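# Fit the matching corner brace on the pencil marks

## Task

Pick the loose corner brace in the tray that matches the one already fitted and set it on the pencil marks, oriented the same way up as the fitted brace, with one leg lying flat on the tray floor and the other leg flat against the marked board. Release it so it stays there without the robot's support, then open the gripper and move the arms away.

## Robot and tools

Robot: two arms, left_arm and right_arm, each ending in a two-finger gripper. The fingers point along the gripper's own +z axis and close along its y axis. The reported end_effector_position is the point between the finger pads, roughly 1 cm short of the fingertips.

Frame: all poses use one scene frame. The origin sits on the table top midway between the arms, +z is up, +x reaches out over the table, and left_arm is on the +y side. The arm names do not match left or right in camera images. Printed hand positions can be somewhat wrong, more so far from the base.

Row layout (used by execute_actions rows and by move target): always 16 numbers, even if only one arm should move. First left_arm: x, y, z, qw, qx, qy, qz, opening. Then right_arm in the same order. x, y, z are an absolute gripper position in metres in the scene frame; qw, qx, qy, qz are an absolute orientation quaternion with w first, also in the scene frame. Opening runs from -1 (closed) to +1 (fully open, 0.093 m). A target more than 0.6 m from an arm's last reported position along any of its gripper axes gets the whole call refused. To hold an orientation, resend the same quaternion each time rather than copying the slightly drifted reported one. An arm meant to stay still should be sent its whole last pose and its current opening.

execute_actions: argument actions is a list with zero or one item. Empty list: just report the state. An action item has rows (1 to 15 rows of 16 numbers) and optional steps (up to 15, default 15); each row lasts one 1/30 s step, and the final row repeats to fill the steps. A wait item has only steps (up to 300), counted from the previous result, so thinking time eats into it. Optional pictures (true/false) controls whether images come back. After an action ends, each arm continues only up to its last clipped pose, so a distant target may need several calls; check the result and send the remainder.

move: target is one 16-number row as above; speed is optional top path speed in m/s, 0.002 to 0.5 (default 0.25), with turning capped at twice that in rad/s. Both grippers travel straight-line paths that finish together, lasting 0.5 to 10 s; anything longer is cut off at 10 s. Rotation takes the shorter direction. Openings are applied at the start. Paths ignore obstacles and the other arm; grippers can lag, wander and overshoot speed, especially with a nearly straight arm. Faster contact hits harder, and aiming further beyond a contact presses harder. The move: line reports the ending (done, off_target, moving, held, fault) and any limits: paced means the pose sent was clipped, held means a safety check blocked some steps, after which the arm may jump quickly. Distances to each pose are also given.

wait: seconds from 0 to 10; the robot gets nothing new while the world runs. zoom_image: camera (cam_high, cam_low, cam_left_wrist, cam_right_wrist) and region [x0, y0, x1, y1] in pixels of that camera's latest 672x504 image, top-left origin, at most 504x504. finished_scene: scene is the number of the current scene; it ends it irreversibly and reports success. Only call it once the brace is released and the arms are clear. Replying without any tool call ends everything.

Control behaviour: each step, the commanded pose is limited to 70 mm and 16 degrees from the measured pose, and inverse kinematics favours position over orientation. Joint friction can leave the gripper up to about 31 mm off, and tiny commanded moves may do nothing. The world keeps running while you think. Joint ranges (rad), base to gripper: waist -2.618 to 3.054, shoulder 0 to 3.142, elbow 0 to 3.142, wrist pitch -1.571 to 1.571, wrist yaw -1.571 to 1.571, wrist roll -2.094 to 2.094.

Result lines: the state line gives each gripper's position and quaternion. 'pose unreachable' means a clearance check altered or blocked that arm's command; HELD marks steps where a row was not sent. 'Hand target' shows where the controller is currently driving each gripper. grip_measured is the finger motor on the opening scale; pads meet near -0.94 and each mm of object width adds about 0.0208, with a per-gripper bias up to about 0.02. Once pads touch, the reading keeps moving toward the command, so it barely shows contact; on a firm flat part it settles at most about 0.21 below the width value. Sending lower values squeezes harder, up to roughly 50 to 62 N per pad (less for parts under 5 mm). Keep sending the closing value to keep holding. The last Joint positions entry per arm is the opening in metres, stopping at zero.

Motor heat: holding loads warms motors. MOTOR HOT appears at 75 °C; at 90 °C that arm halts for 10 s; at 100 °C the arm goes limp and drops. These appear as OVER-TEMPERATURE FAULT lines. Avoid long holds.

Avoid: dropping or knocking anything off the table, slamming or pushing hard, letting the arms touch or press each other, and leaving the brace supported only by the gripper. Occasional brief tugs on a held part or pushes on loose items can happen, so grip firmly and recheck placement before release.

Each tool is called in YAML: its name, and indented under it one key for each argument.

## Session

execute_actions:
  actions: []

Scene clock: 0.00 s of 4600.00 s.
left_arm: end_effector_position=(+0.0103, -0.2014, +0.2698) grip_measured=+0.994 end_effector_quat_wxyz=(+0.729, +0.666, +0.145, -0.070) | right_arm: end_effector_position=(+0.6114, -0.3356, +0.2654) grip_measured=+1.000 end_effector_quat_wxyz=(+0.543, -0.474, +0.517, -0.461)
Joint positions: left_arm=[-1.603  1.492  0.737  0.829 -0.201  1.275  0.093] | right_arm=[-0.317  2.096  1.531  0.58  -0.262 -1.442  0.093]
Joint velocities: left_arm=[-0.007 -0.012 -0.017  0.037 -0.007 -0.066  0.001] | right_arm=[-0.002 -0.007  0.022  0.037  0.022  0.007  0.   ]
Hand target (left_arm): +0.010, -0.201, +0.270; +0.729, +0.666, +0.145, -0.070
Hand target (right_arm): +0.611, -0.336, +0.265; +0.543, -0.474, +0.517, -0.461

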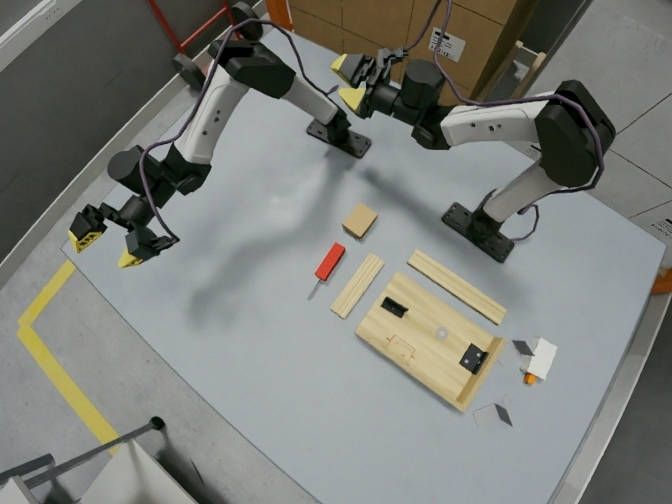

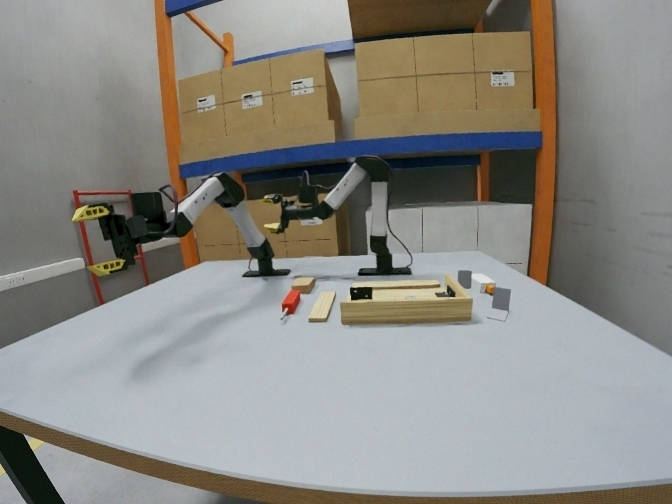

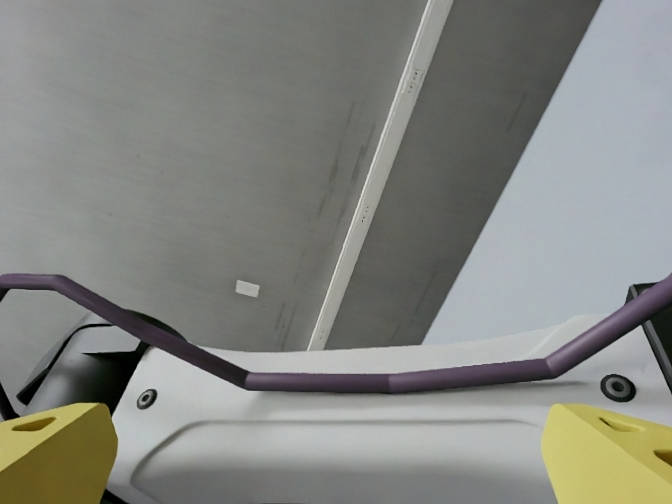

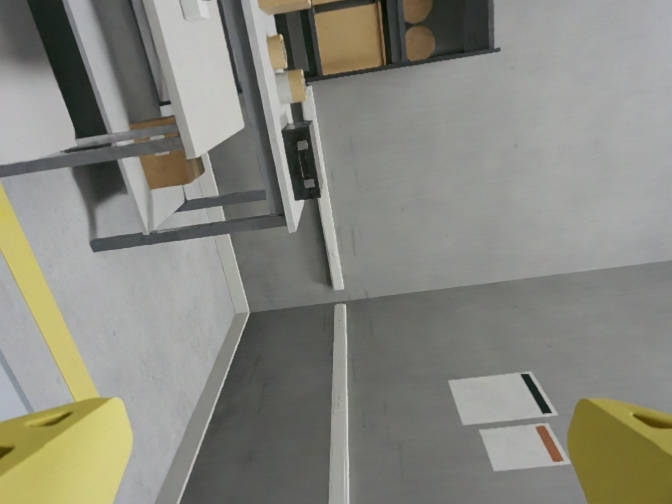

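zoom_image:
  camera: "cam_high"
  region: [300, 200, 580, 440]

zoom_image:
  camera: "cam_low"
  region: [260, 250, 540, 340]

Region (300, 200, 580, 440) of cam_high's 672x504 image, scaled by 1.800, with more detail than that image has; it fills the top 432 rows of this view, and the rest is white.

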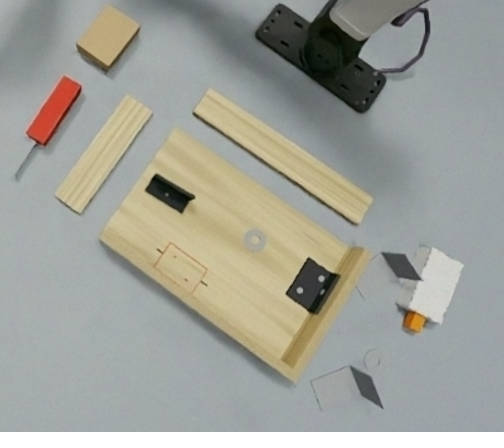

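Region (260, 250, 540, 340) of cam_low's 672x504 image, scaled by 1.800, with more detail than that image has; it fills the top 162 rows of this view, and the rest is white.

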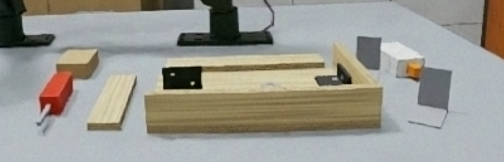

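move:
  target: [0.25,0.25,0.3,0,0,1,0,1,0.6114,-0.3356,0.2654,0.543,-0.474,0.517,-0.461,1]

Scene clock: 21.60 s of 4600.00 s.
left_arm: end_effector_position=(+0.2544, +0.2467, +0.2928) grip_measured=+0.994 end_effector_quat_wxyz=(+0.209, -0.006, +0.978, +0.003) | right_arm: end_effector_position=(+0.6114, -0.3356, +0.2654) grip_measured=+1.000 end_effector_quat_wxyz=(+0.543, -0.474, +0.517, -0.461)
Joint positions: left_arm=[-0.019  1.258  1.652 -1.546 -0.036 -0.072  0.093] | right_arm=[-0.317  2.096  1.531  0.58  -0.262 -1.442  0.093]
Joint velocities: left_arm=[-0.012 -0.007  0.002 -0.022 -0.022 -0.037  0.   ] | right_arm=[-0.002 -0.017 -0.007 -0.037 -0.007 -0.022  0.   ]
Hand target (left_arm): +0.256, +0.248, +0.294; +0.204, -0.008, +0.979, +0.002
Hand target (right_arm): +0.611, -0.336, +0.265; +0.543, -0.474, +0.517, -0.461
Off the commanded pose (left_arm): 0.009 m, 24 deg; orientation clipped at the last step of the last action.
Off the commanded pose (right_arm): 0.000 m, 0 deg.
joint sent to its limit (left arm) — the command would take joint 4 (wrist pitch) past its lower limit, so that joint was sent only as far as its limit.
After step 90, 12.53 s passed at rest.
move: off_target (left_arm); limits=paced

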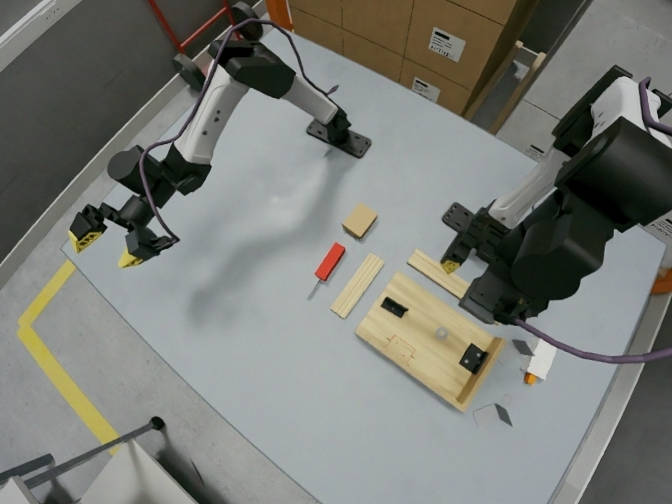

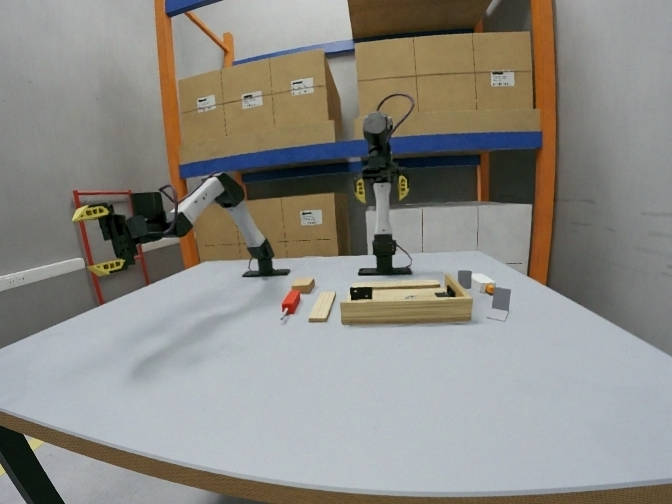

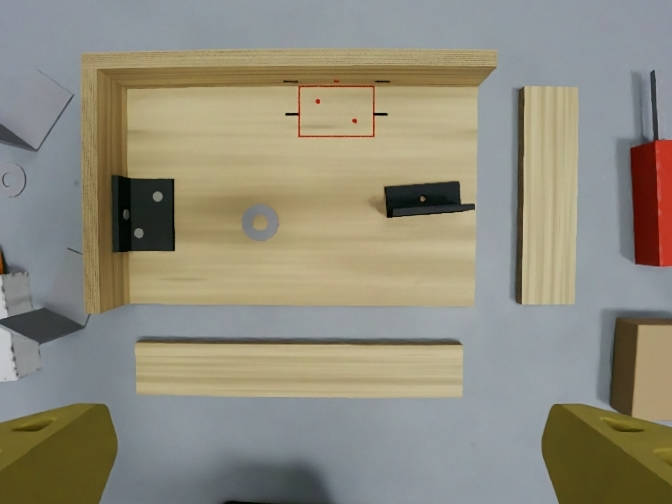

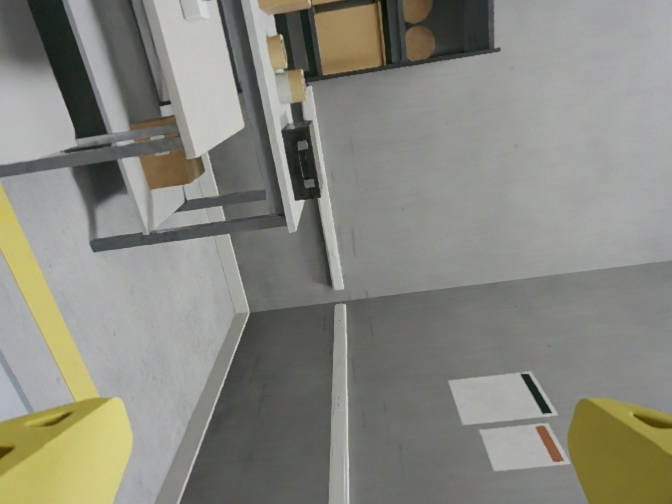

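move:
  target: [0.32,0.165,0.12,0,-0.707,0.707,0,1,0.6114,-0.3356,0.2654,0.543,-0.474,0.517,-0.461,1]

Scene clock: 39.43 s of 4600.00 s.
left_arm: end_effector_position=(+0.3268, +0.1662, +0.1307) grip_measured=+0.994 end_effector_quat_wxyz=(-0.009, +0.709, -0.705, +0.011) | right_arm: end_effector_position=(+0.6114, -0.3356, +0.2654) grip_measured=+1.000 end_effector_quat_wxyz=(+0.543, -0.474, +0.517, -0.461)
Joint positions: left_arm=[-0.237  1.748  1.507 -1.301 -0.006 -1.861  0.093] | right_arm=[-0.317  2.096  1.531  0.58  -0.262 -1.442  0.093]
Joint velocities: left_arm=[-0.017 -0.002 -0.007 -0.081 -0.022 -0.022 -0.   ] | right_arm=[ 0.007  0.002 -0.012 -0.051  0.051 -0.037  0.   ]
Hand target (left_arm): +0.322, +0.163, +0.119; +0.001, +0.708, -0.706, -0.001
Hand target (right_arm): +0.611, -0.336, +0.265; +0.543, -0.474, +0.517, -0.461
Off the commanded pose (left_arm): 0.013 m, 2 deg.
Off the commanded pose (right_arm): 0.000 m, 0 deg.
After step 90, 11.07 s passed at rest.
move: off_target (left_arm)

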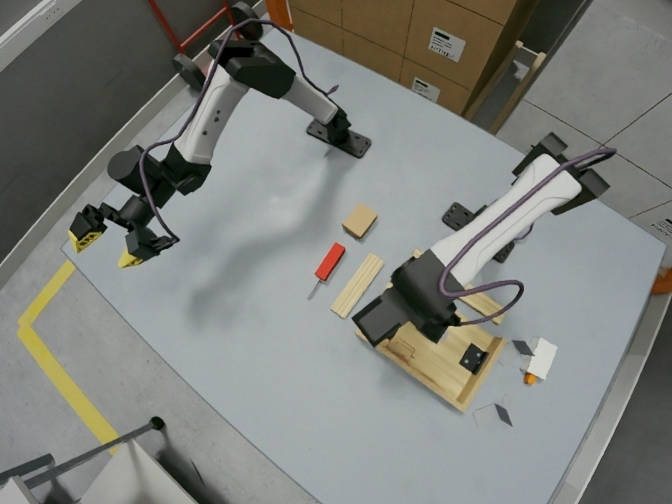

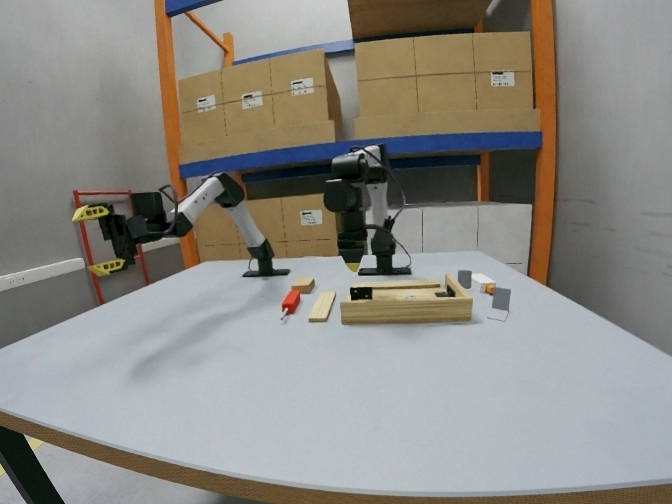

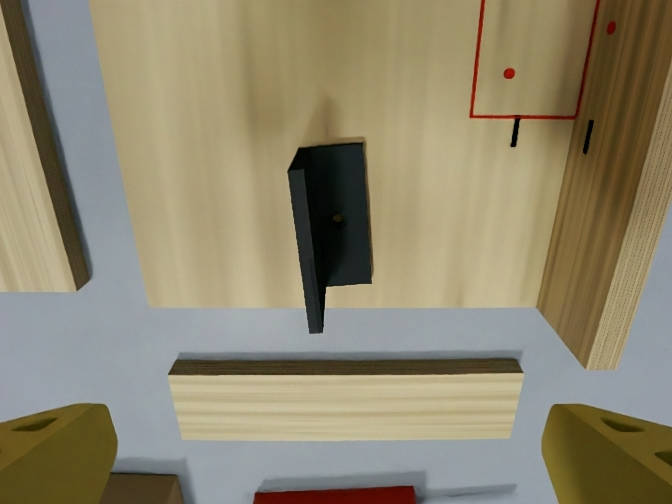

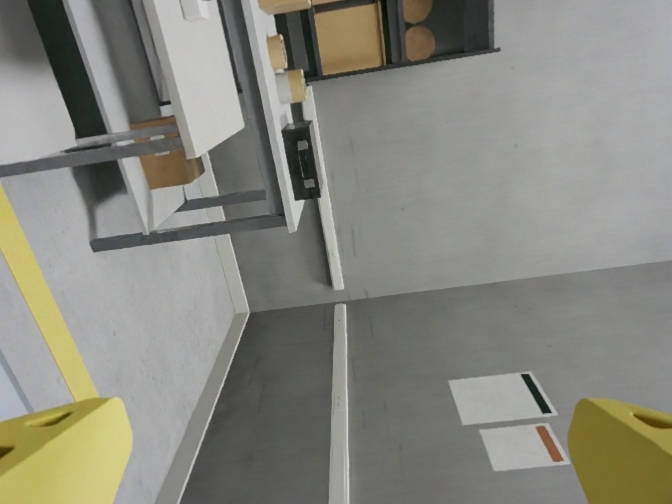

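move:
  target: [0.32,0.165,0.045,0,-0.707,0.707,0,1,0.6114,-0.3356,0.2654,0.543,-0.474,0.517,-0.461,1]
  speed: 0.1

Scene clock: 50.17 s of 4600.00 s.
left_arm: end_effector_position=(+0.3268, +0.1661, +0.0551) grip_measured=+0.994 end_effector_quat_wxyz=(-0.008, +0.710, -0.704, +0.010) | right_arm: end_effector_position=(+0.6114, -0.3356, +0.2654) grip_measured=+1.000 end_effector_quat_wxyz=(+0.543, -0.474, +0.517, -0.461)
Joint positions: left_arm=[-0.237  1.794  1.258 -1.01  -0.005 -1.864  0.093] | right_arm=[-0.317  2.096  1.531  0.58  -0.262 -1.442  0.093]
Joint velocities: left_arm=[ 0.017 -0.007  0.017  0.007 -0.037 -0.051 -0.001] | right_arm=[ 0.002  0.012  0.012 -0.037  0.007  0.051  0.   ]
Hand target (left_arm): +0.321, +0.165, +0.045; +0.000, +0.707, -0.707, -0.000
Hand target (right_arm): +0.611, -0.336, +0.265; +0.543, -0.474, +0.517, -0.461
Off the commanded pose (left_arm): 0.012 m, 2 deg.
Off the commanded pose (right_arm): 0.000 m, 0 deg.
After step 90, 6.30 s passed at rest.
move: off_target (left_arm)

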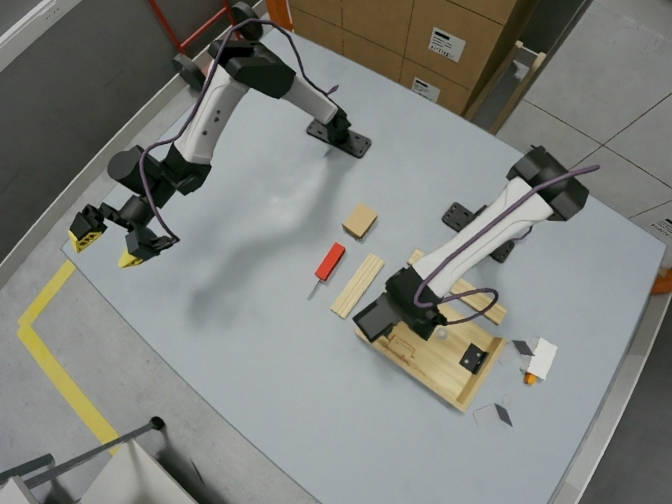

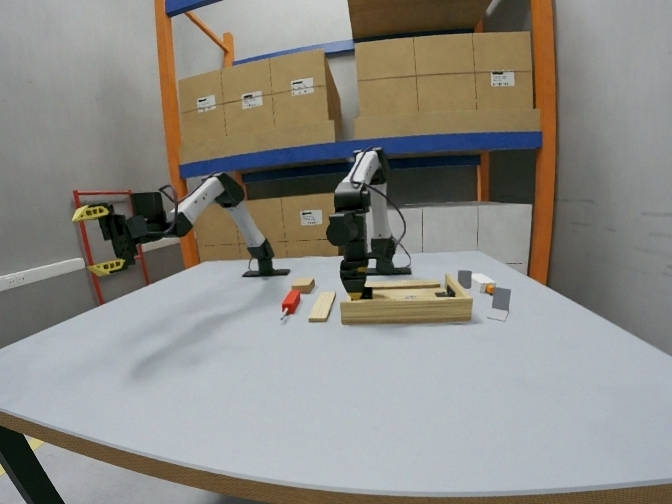

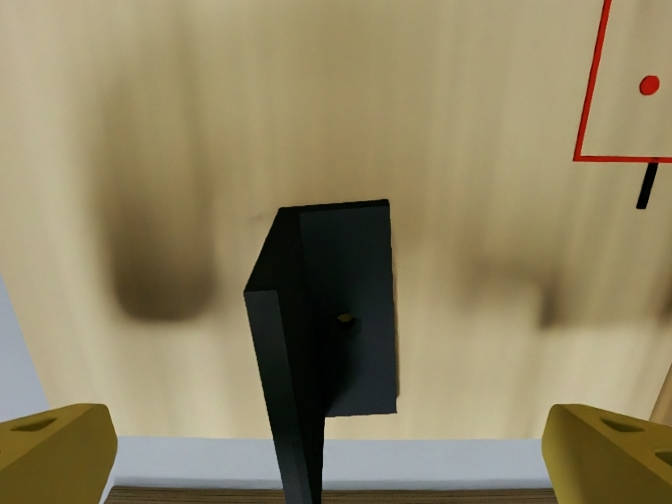

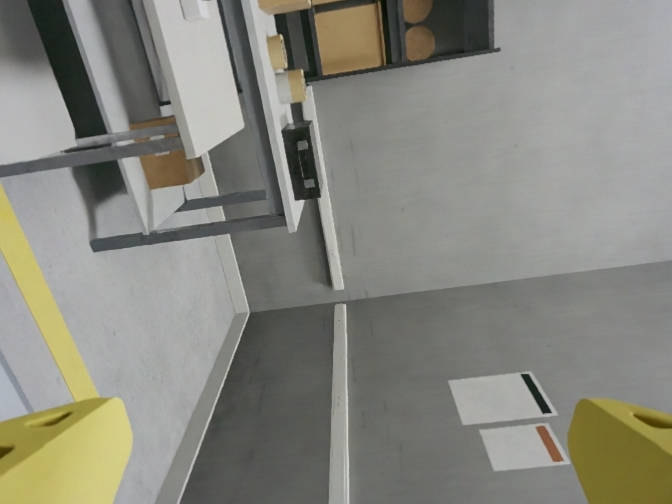

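move:
  target: [0.315,0.18,0.04,0,-0.707,0.707,0,-0.2,0.6114,-0.3356,0.2654,0.543,-0.474,0.517,-0.461,1]
  speed: 0.05

move:
  target: [0.27,0.18,0.04,0,-0.707,0.707,0,-0.2,0.6114,-0.3356,0.2654,0.543,-0.474,0.517,-0.461,1]
  speed: 0.02

Scene clock: 63.00 s of 4600.00 s.
left_arm: end_effector_position=(+0.3180, +0.1769, +0.0419) grip_measured=-0.198 end_effector_quat_wxyz=(-0.001, +0.706, -0.708, -0.003) | right_arm: end_effector_position=(+0.6114, -0.3356, +0.2654) grip_measured=+1.000 end_effector_quat_wxyz=(+0.543, -0.474, +0.517, -0.461)
Joint positions: left_arm=[-0.211  1.794  1.203 -0.984 -0.005 -1.829  0.036] | right_arm=[-0.317  2.096  1.531  0.58  -0.262 -1.442  0.093]
Joint velocities: left_arm=[-0.002 -0.017 -0.002  0.051  0.007  0.066 -0.001] | right_arm=[-0.002  0.007 -0.002 -0.051  0.022 -0.007  0.   ]
Hand target (left_arm): +0.315, +0.180, +0.040; -0.001, +0.707, -0.707, -0.001
Hand target (right_arm): +0.611, -0.336, +0.265; +0.543, -0.474, +0.517, -0.461
Off the commanded pose (left_arm): 0.005 m, 0 deg.
Off the commanded pose (right_arm): 0.000 m, 0 deg.
After step 90, 9.10 s passed at rest.
move: done

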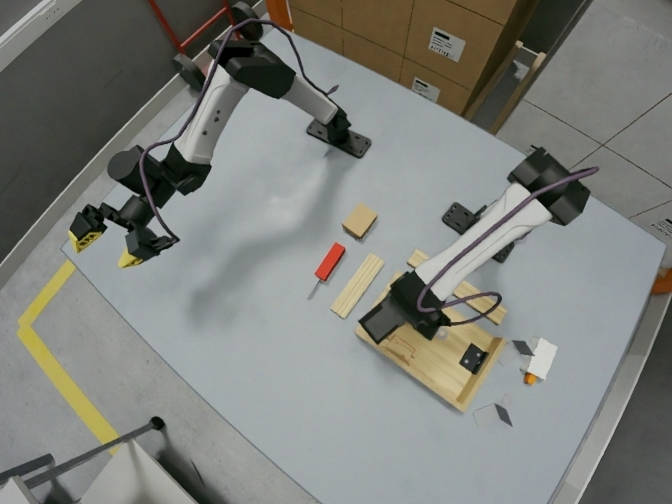

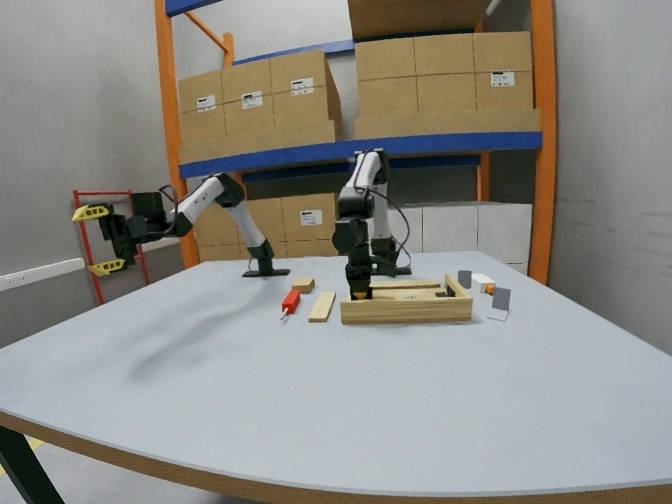

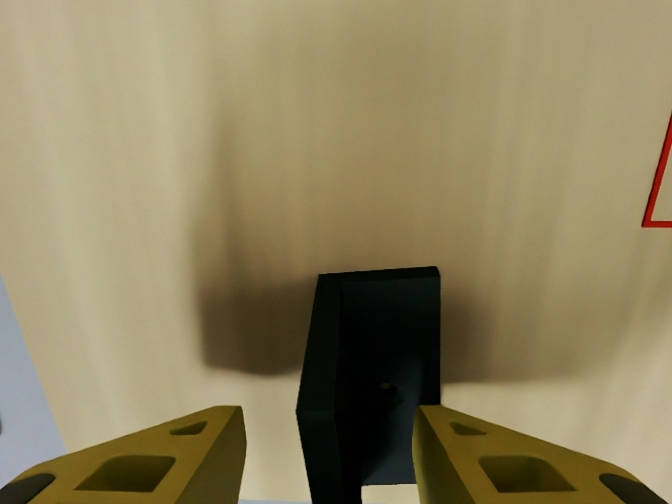

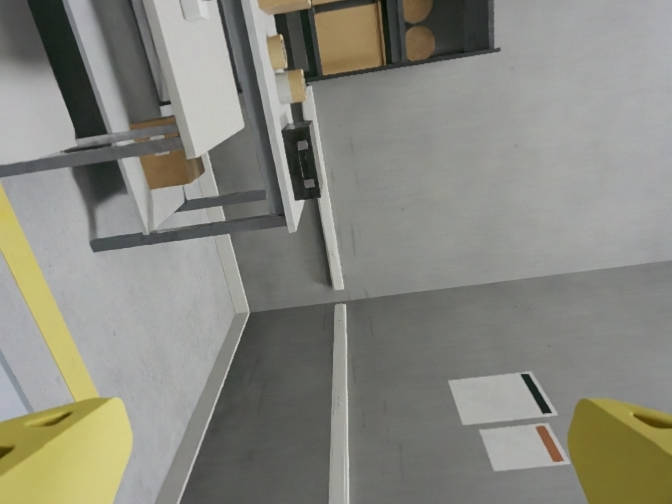

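Scene clock: 65.63 s of 4600.00 s.
left_arm: end_effector_position=(+0.2772, +0.1824, +0.0420) grip_measured=-0.198 end_effector_quat_wxyz=(-0.003, +0.709, -0.705, +0.000) | right_arm: end_effector_position=(+0.6114, -0.3356, +0.2654) grip_measured=+1.000 end_effector_quat_wxyz=(+0.543, -0.474, +0.517, -0.461)
Joint positions: left_arm=[-0.23   1.639  1.024 -0.952 -0.005 -1.856  0.036] | right_arm=[-0.317  2.096  1.531  0.58  -0.262 -1.442  0.093]
Joint velocities: left_arm=[-0.002  0.002 -0.022  0.022  0.066 -0.037  0.001] | right_arm=[-0.002  0.007  0.017  0.051  0.022 -0.007  0.   ]
Hand target (left_arm): +0.270, +0.180, +0.040; +0.001, +0.707, -0.707, +0.000
Hand target (right_arm): +0.611, -0.336, +0.265; +0.543, -0.474, +0.517, -0.461
Off the commanded pose (left_arm): 0.008 m, 0 deg.
Off the commanded pose (right_arm): 0.000 m, 0 deg.
move: done

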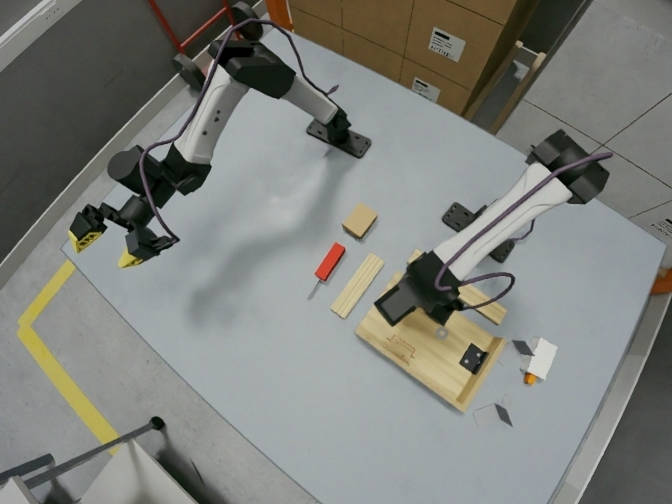

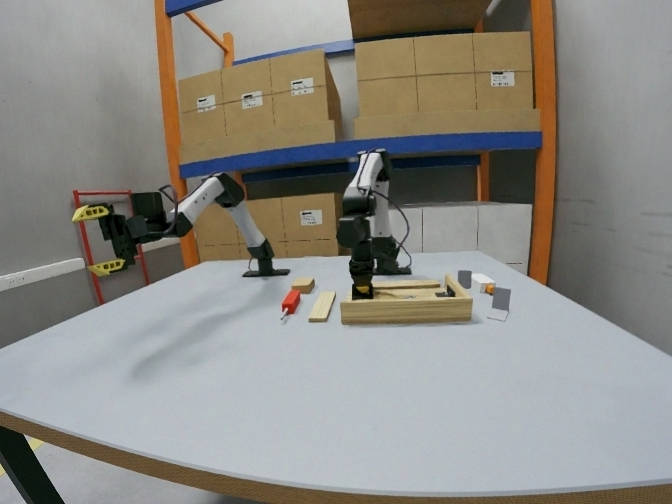

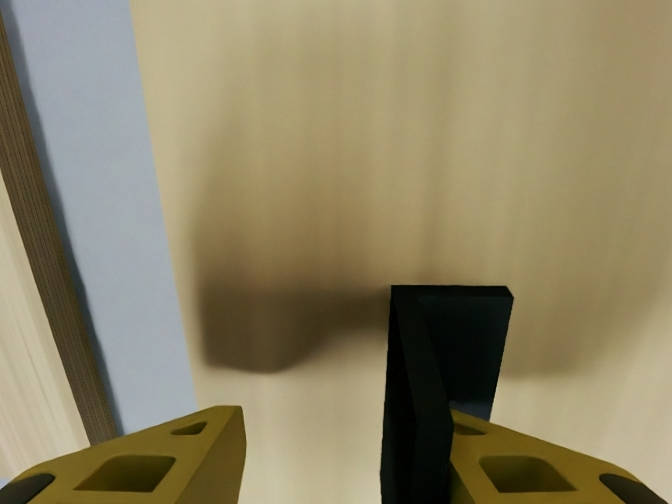

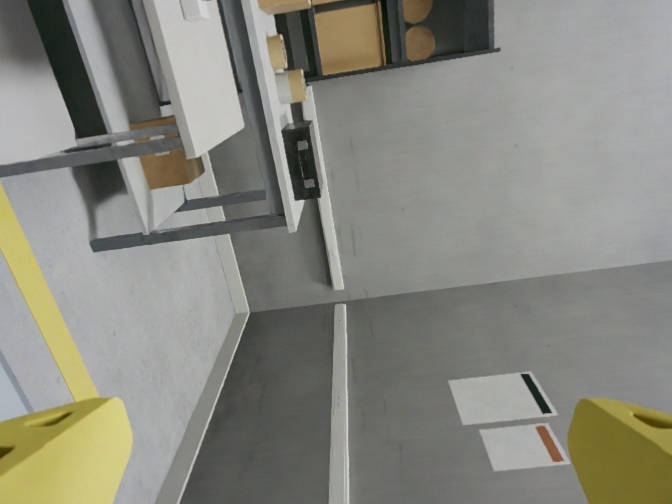

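move:
  target: [0.298,0.178,0.05,0,-0.707,0.707,0,-0.2,0.6114,-0.3356,0.2654,0.543,-0.474,0.517,-0.461,1]
  speed: 0.03

move:
  target: [0.298,0.178,0.05,0,-0.707,0.707,0,-1,0.6114,-0.3356,0.2654,0.543,-0.474,0.517,-0.461,1]
  speed: 0.03

move:
  target: [0.31,0.2,0.1,0.354,-0.612,0.612,-0.354,-1,0.6114,-0.3356,0.2654,0.543,-0.474,0.517,-0.461,1]
  speed: 0.12

Scene clock: 87.03 s of 4600.00 s.
left_arm: end_effector_position=(+0.2959, +0.1770, +0.0509) grip_measured=-0.198 end_effector_quat_wxyz=(-0.007, +0.706, -0.708, +0.006) | right_arm: end_effector_position=(+0.6114, -0.3356, +0.2654) grip_measured=+1.000 end_effector_quat_wxyz=(+0.543, -0.474, +0.517, -0.461)
Joint positions: left_arm=[-0.23   1.686  1.113 -0.98  -0.005 -1.848  0.036] | right_arm=[-0.317  2.096  1.531  0.58  -0.262 -1.442  0.093]
Joint velocities: left_arm=[-0.012  0.007  0.007 -0.037 -0.022  0.022 -0.002] | right_arm=[ 0.017 -0.007 -0.002  0.022 -0.095 -0.022  0.   ]
Hand target (left_arm): +0.298, +0.178, +0.050; -0.000, +0.707, -0.707, +0.000
Hand target (right_arm): +0.611, -0.336, +0.265; +0.543, -0.474, +0.517, -0.461
Off the commanded pose (left_arm): 0.003 m, 1 deg.
Off the commanded pose (right_arm): 0.000 m, 0 deg.
After step 90, 17.37 s passed at rest.
move: done

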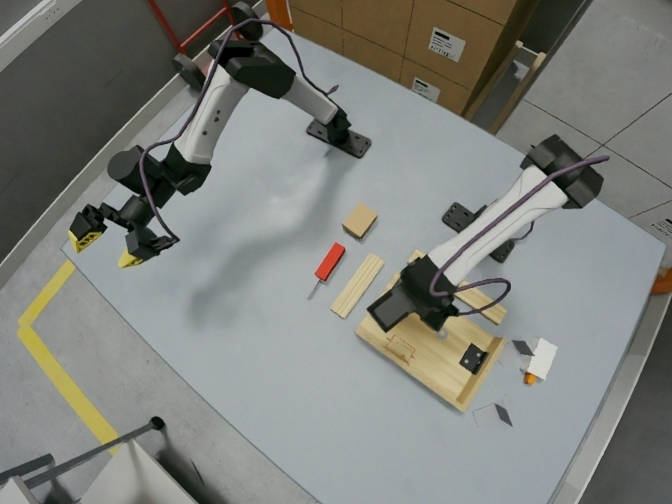

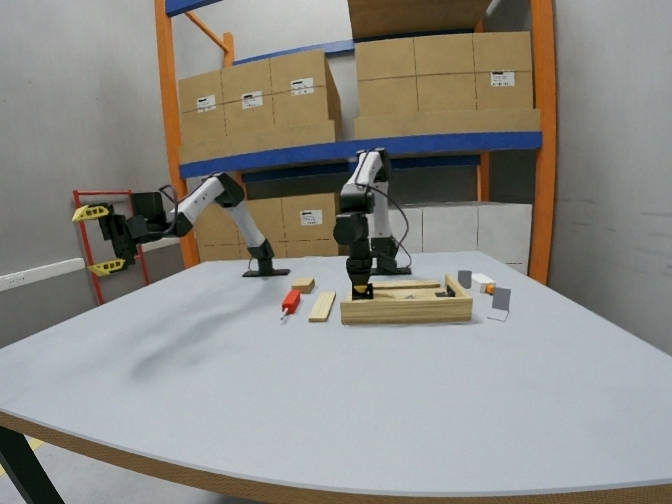

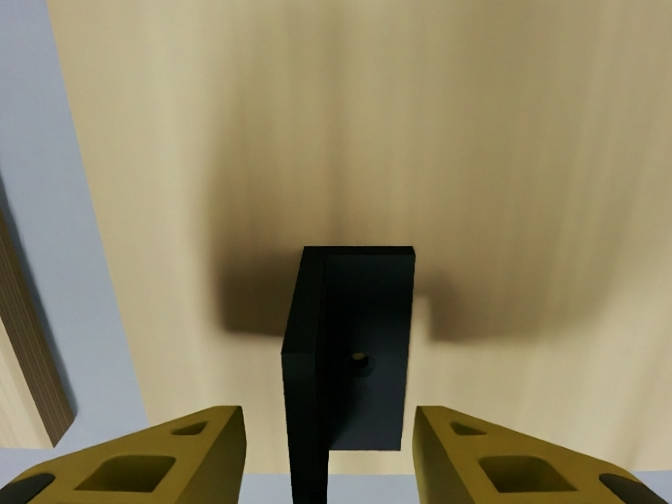

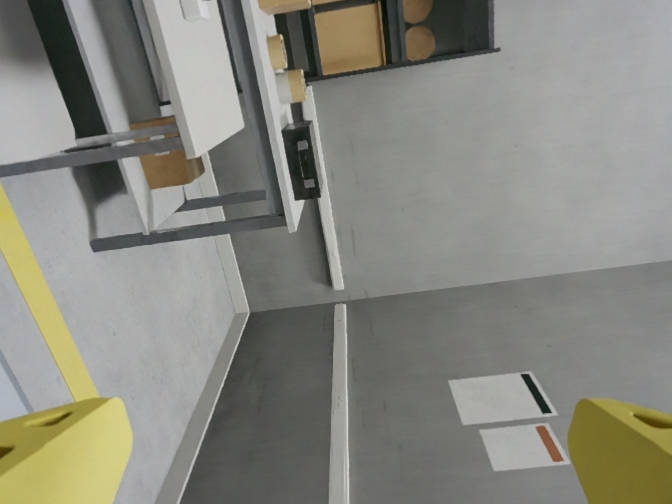

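Scene clock: 87.73 s of 4600.00 s.
left_arm: end_effector_position=(+0.2954, +0.1771, +0.0509) grip_measured=-0.989 end_effector_quat_wxyz=(-0.006, +0.706, -0.708, +0.005) | right_arm: end_effector_position=(+0.6114, -0.3356, +0.2654) grip_measured=+1.000 end_effector_quat_wxyz=(+0.543, -0.474, +0.517, -0.461)
Joint positions: left_arm=[-0.23   1.686  1.113 -0.982 -0.005 -1.848  0.   ] | right_arm=[-0.317  2.096  1.531  0.58  -0.262 -1.442  0.093]
Joint velocities: left_arm=[-0.007 -0.002 -0.002  0.051 -0.081 -0.022  0.   ] | right_arm=[ 0.007 -0.002 -0.022 -0.022 -0.007 -0.022  0.   ]
Hand target (left_arm): +0.298, +0.178, +0.050; -0.000, +0.707, -0.707, +0.000
Hand target (right_arm): +0.611, -0.336, +0.265; +0.543, -0.474, +0.517, -0.461
Off the commanded pose (left_arm): 0.003 m, 1 deg.
Off the commanded pose (right_arm): 0.000 m, 0 deg.
move: done

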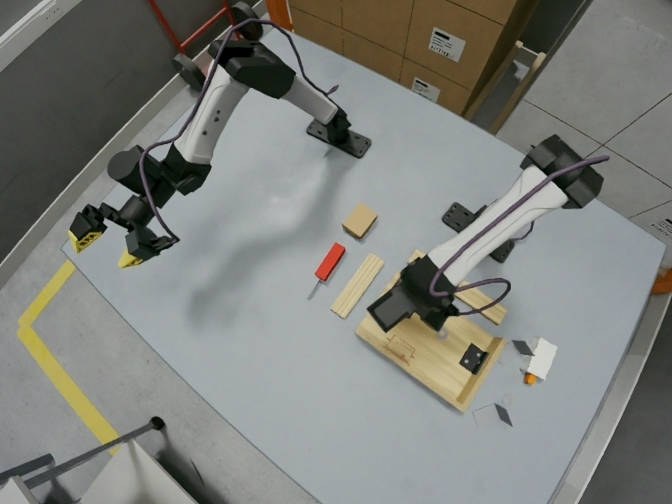

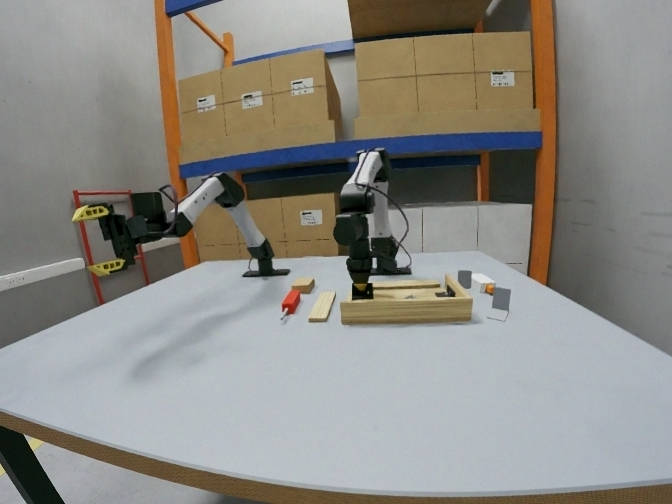

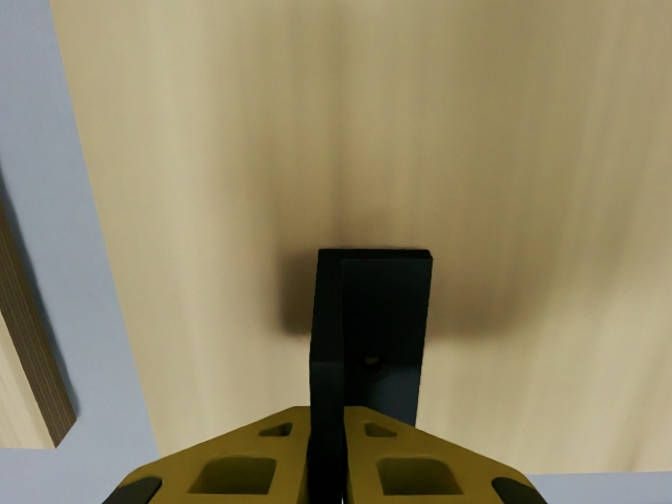

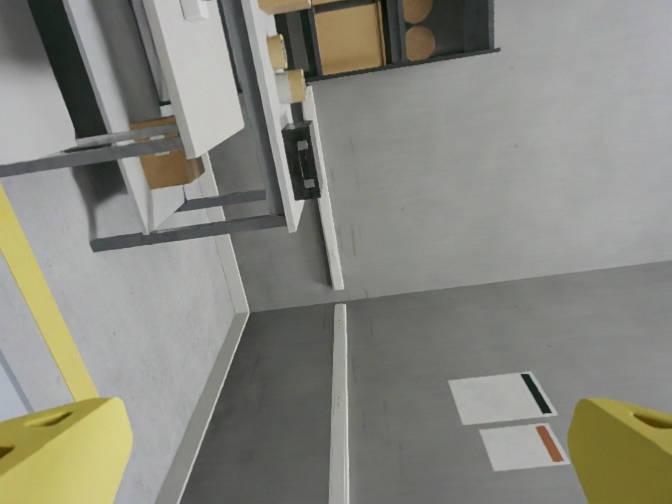

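Scene clock: 92.60 s of 4600.00 s.
left_arm: end_effector_position=(+0.3105, +0.2017, +0.1059) grip_measured=-0.989 end_effector_quat_wxyz=(-0.343, +0.617, -0.613, +0.356) | right_arm: end_effector_position=(+0.6114, -0.3356, +0.2654) grip_measured=+1.000 end_effector_quat_wxyz=(+0.543, -0.474, +0.517, -0.461)
Joint positions: left_arm=[-0.287  0.942  0.313  0.068 -0.273 -1.761  0.   ] | right_arm=[-0.317  2.096  1.531  0.58  -0.262 -1.442  0.093]
Joint velocities: left_arm=[ 0.012  0.007 -0.002 -0.007 -0.051 -0.066  0.   ] | right_arm=[ 0.002 -0.007  0.007 -0.037  0.007  0.037  0.   ]
Hand target (left_arm): +0.307, +0.201, +0.105; -0.347, +0.611, -0.613, +0.361
Hand target (right_arm): +0.611, -0.336, +0.265; +0.543, -0.474, +0.517, -0.461
Off the commanded pose (left_arm): 0.006 m, 1 deg.
Off the commanded pose (right_arm): 0.000 m, 0 deg.
move: done

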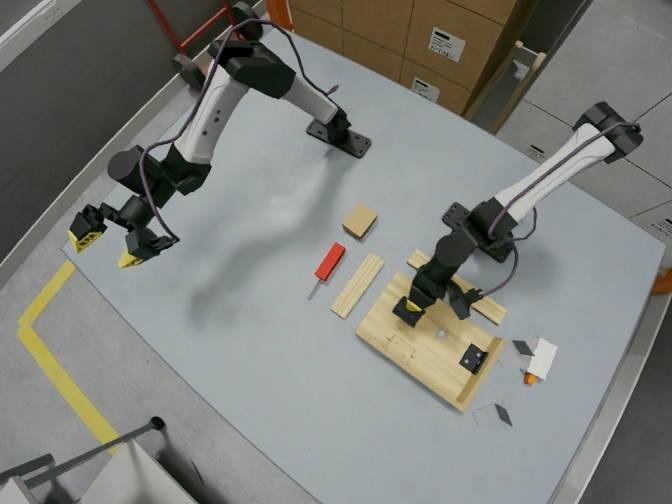

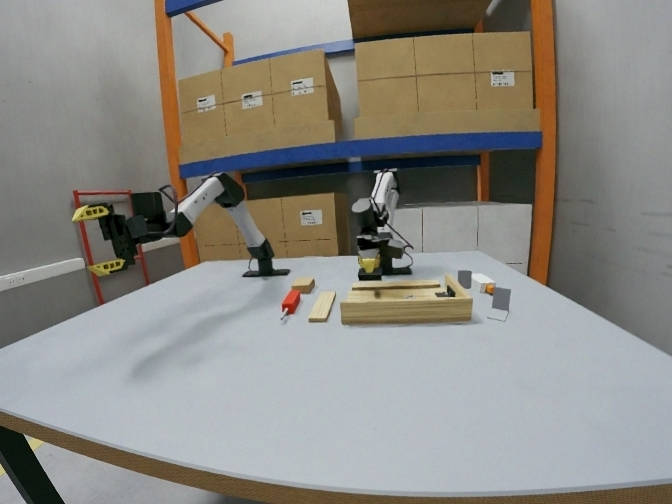

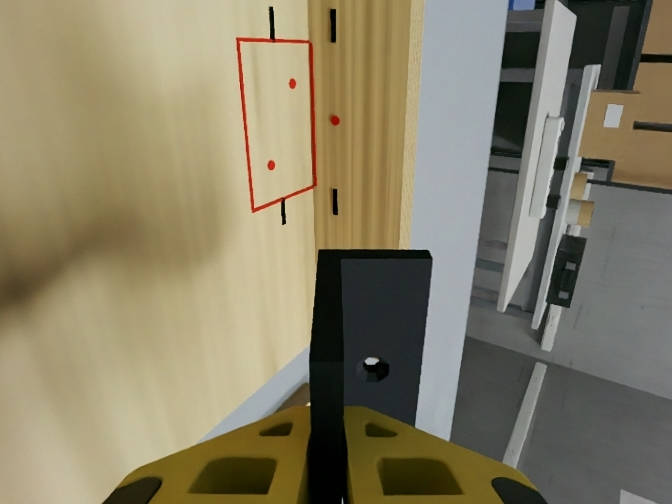

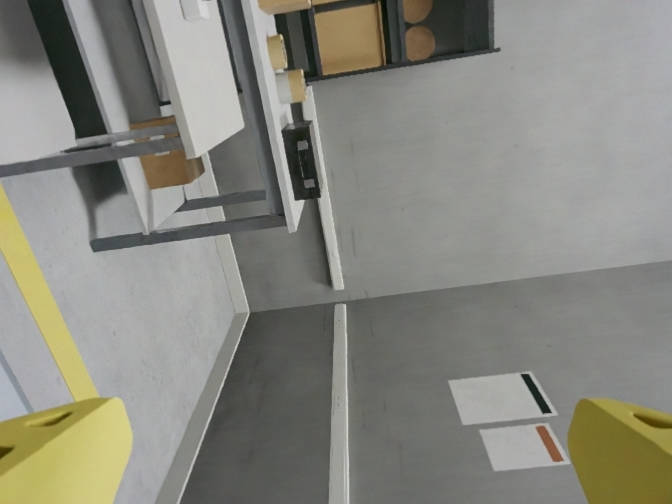

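move:
  target: [0.355,0.25,0.045,0.354,-0.612,0.612,-0.354,-1,0.6114,-0.3356,0.2654,0.543,-0.474,0.517,-0.461,1]
  speed: 0.06

zoom_image:
  camera: "cam_high"
  region: [340, 260, 500, 400]

Scene clock: 99.53 s of 4600.00 s.
left_arm: end_effector_position=(+0.3633, +0.2477, +0.0543) grip_measured=-0.989 end_effector_quat_wxyz=(-0.362, +0.606, -0.610, +0.360) | right_arm: end_effector_position=(+0.6114, -0.3356, +0.2654) grip_measured=+1.000 end_effector_quat_wxyz=(+0.543, -0.474, +0.517, -0.461)
Joint positions: left_arm=[ 0.003  1.458  0.266  0.692 -0.04  -1.586  0.   ] | right_arm=[-0.317  2.096  1.531  0.58  -0.262 -1.442  0.093]
Joint velocities: left_arm=[ 0.017  0.007 -0.002 -0.007 -0.037 -0.11   0.   ] | right_arm=[ 0.022 -0.017  0.007 -0.007 -0.022  0.037  0.   ]
Hand target (left_arm): +0.357, +0.251, +0.045; -0.357, +0.610, -0.614, +0.352
Hand target (right_arm): +0.611, -0.336, +0.265; +0.543, -0.474, +0.517, -0.461
Off the commanded pose (left_arm): 0.013 m, 1 deg.
Off the commanded pose (right_arm): 0.000 m, 0 deg.
After step 90, 1.83 s passed at rest.
move: off_target (left_arm)

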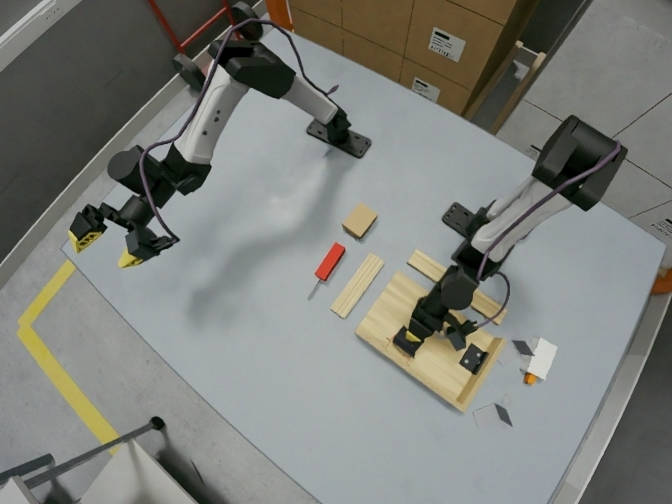

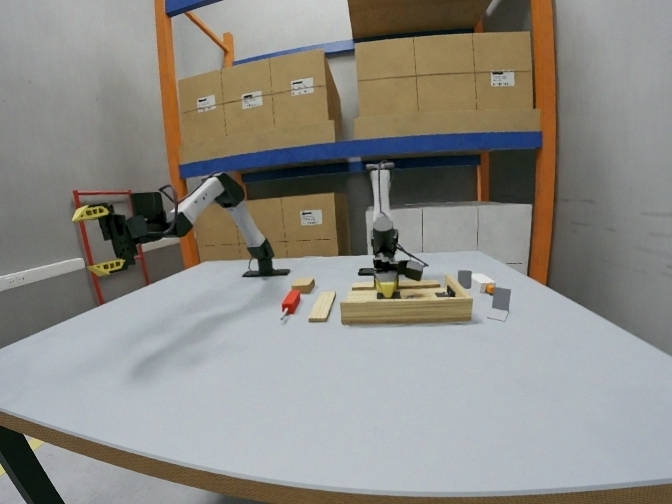

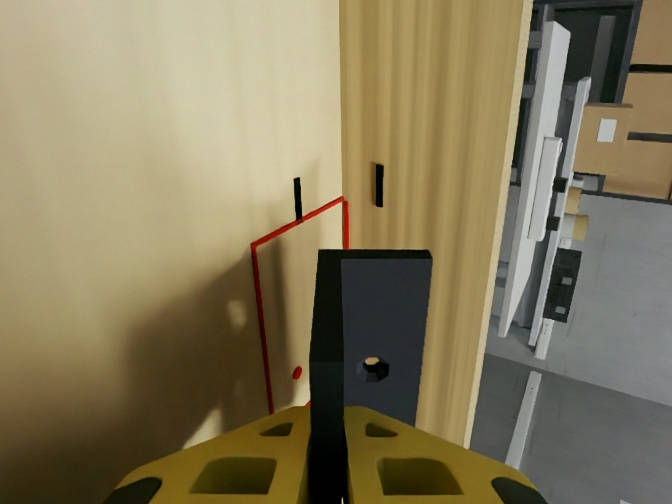

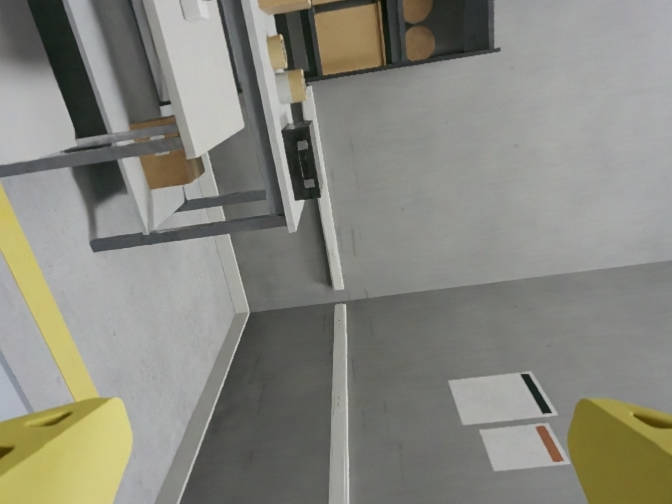

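Region (340, 260, 500, 400) of cam_high's 672x504 image, scaled by 3.150, with more detail than that image has; it fills the top 441 rows of this view, and the rest is white.

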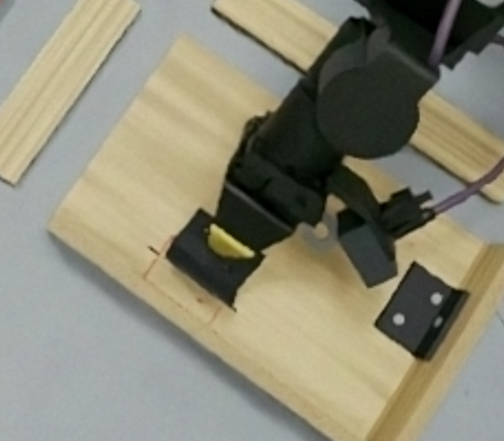

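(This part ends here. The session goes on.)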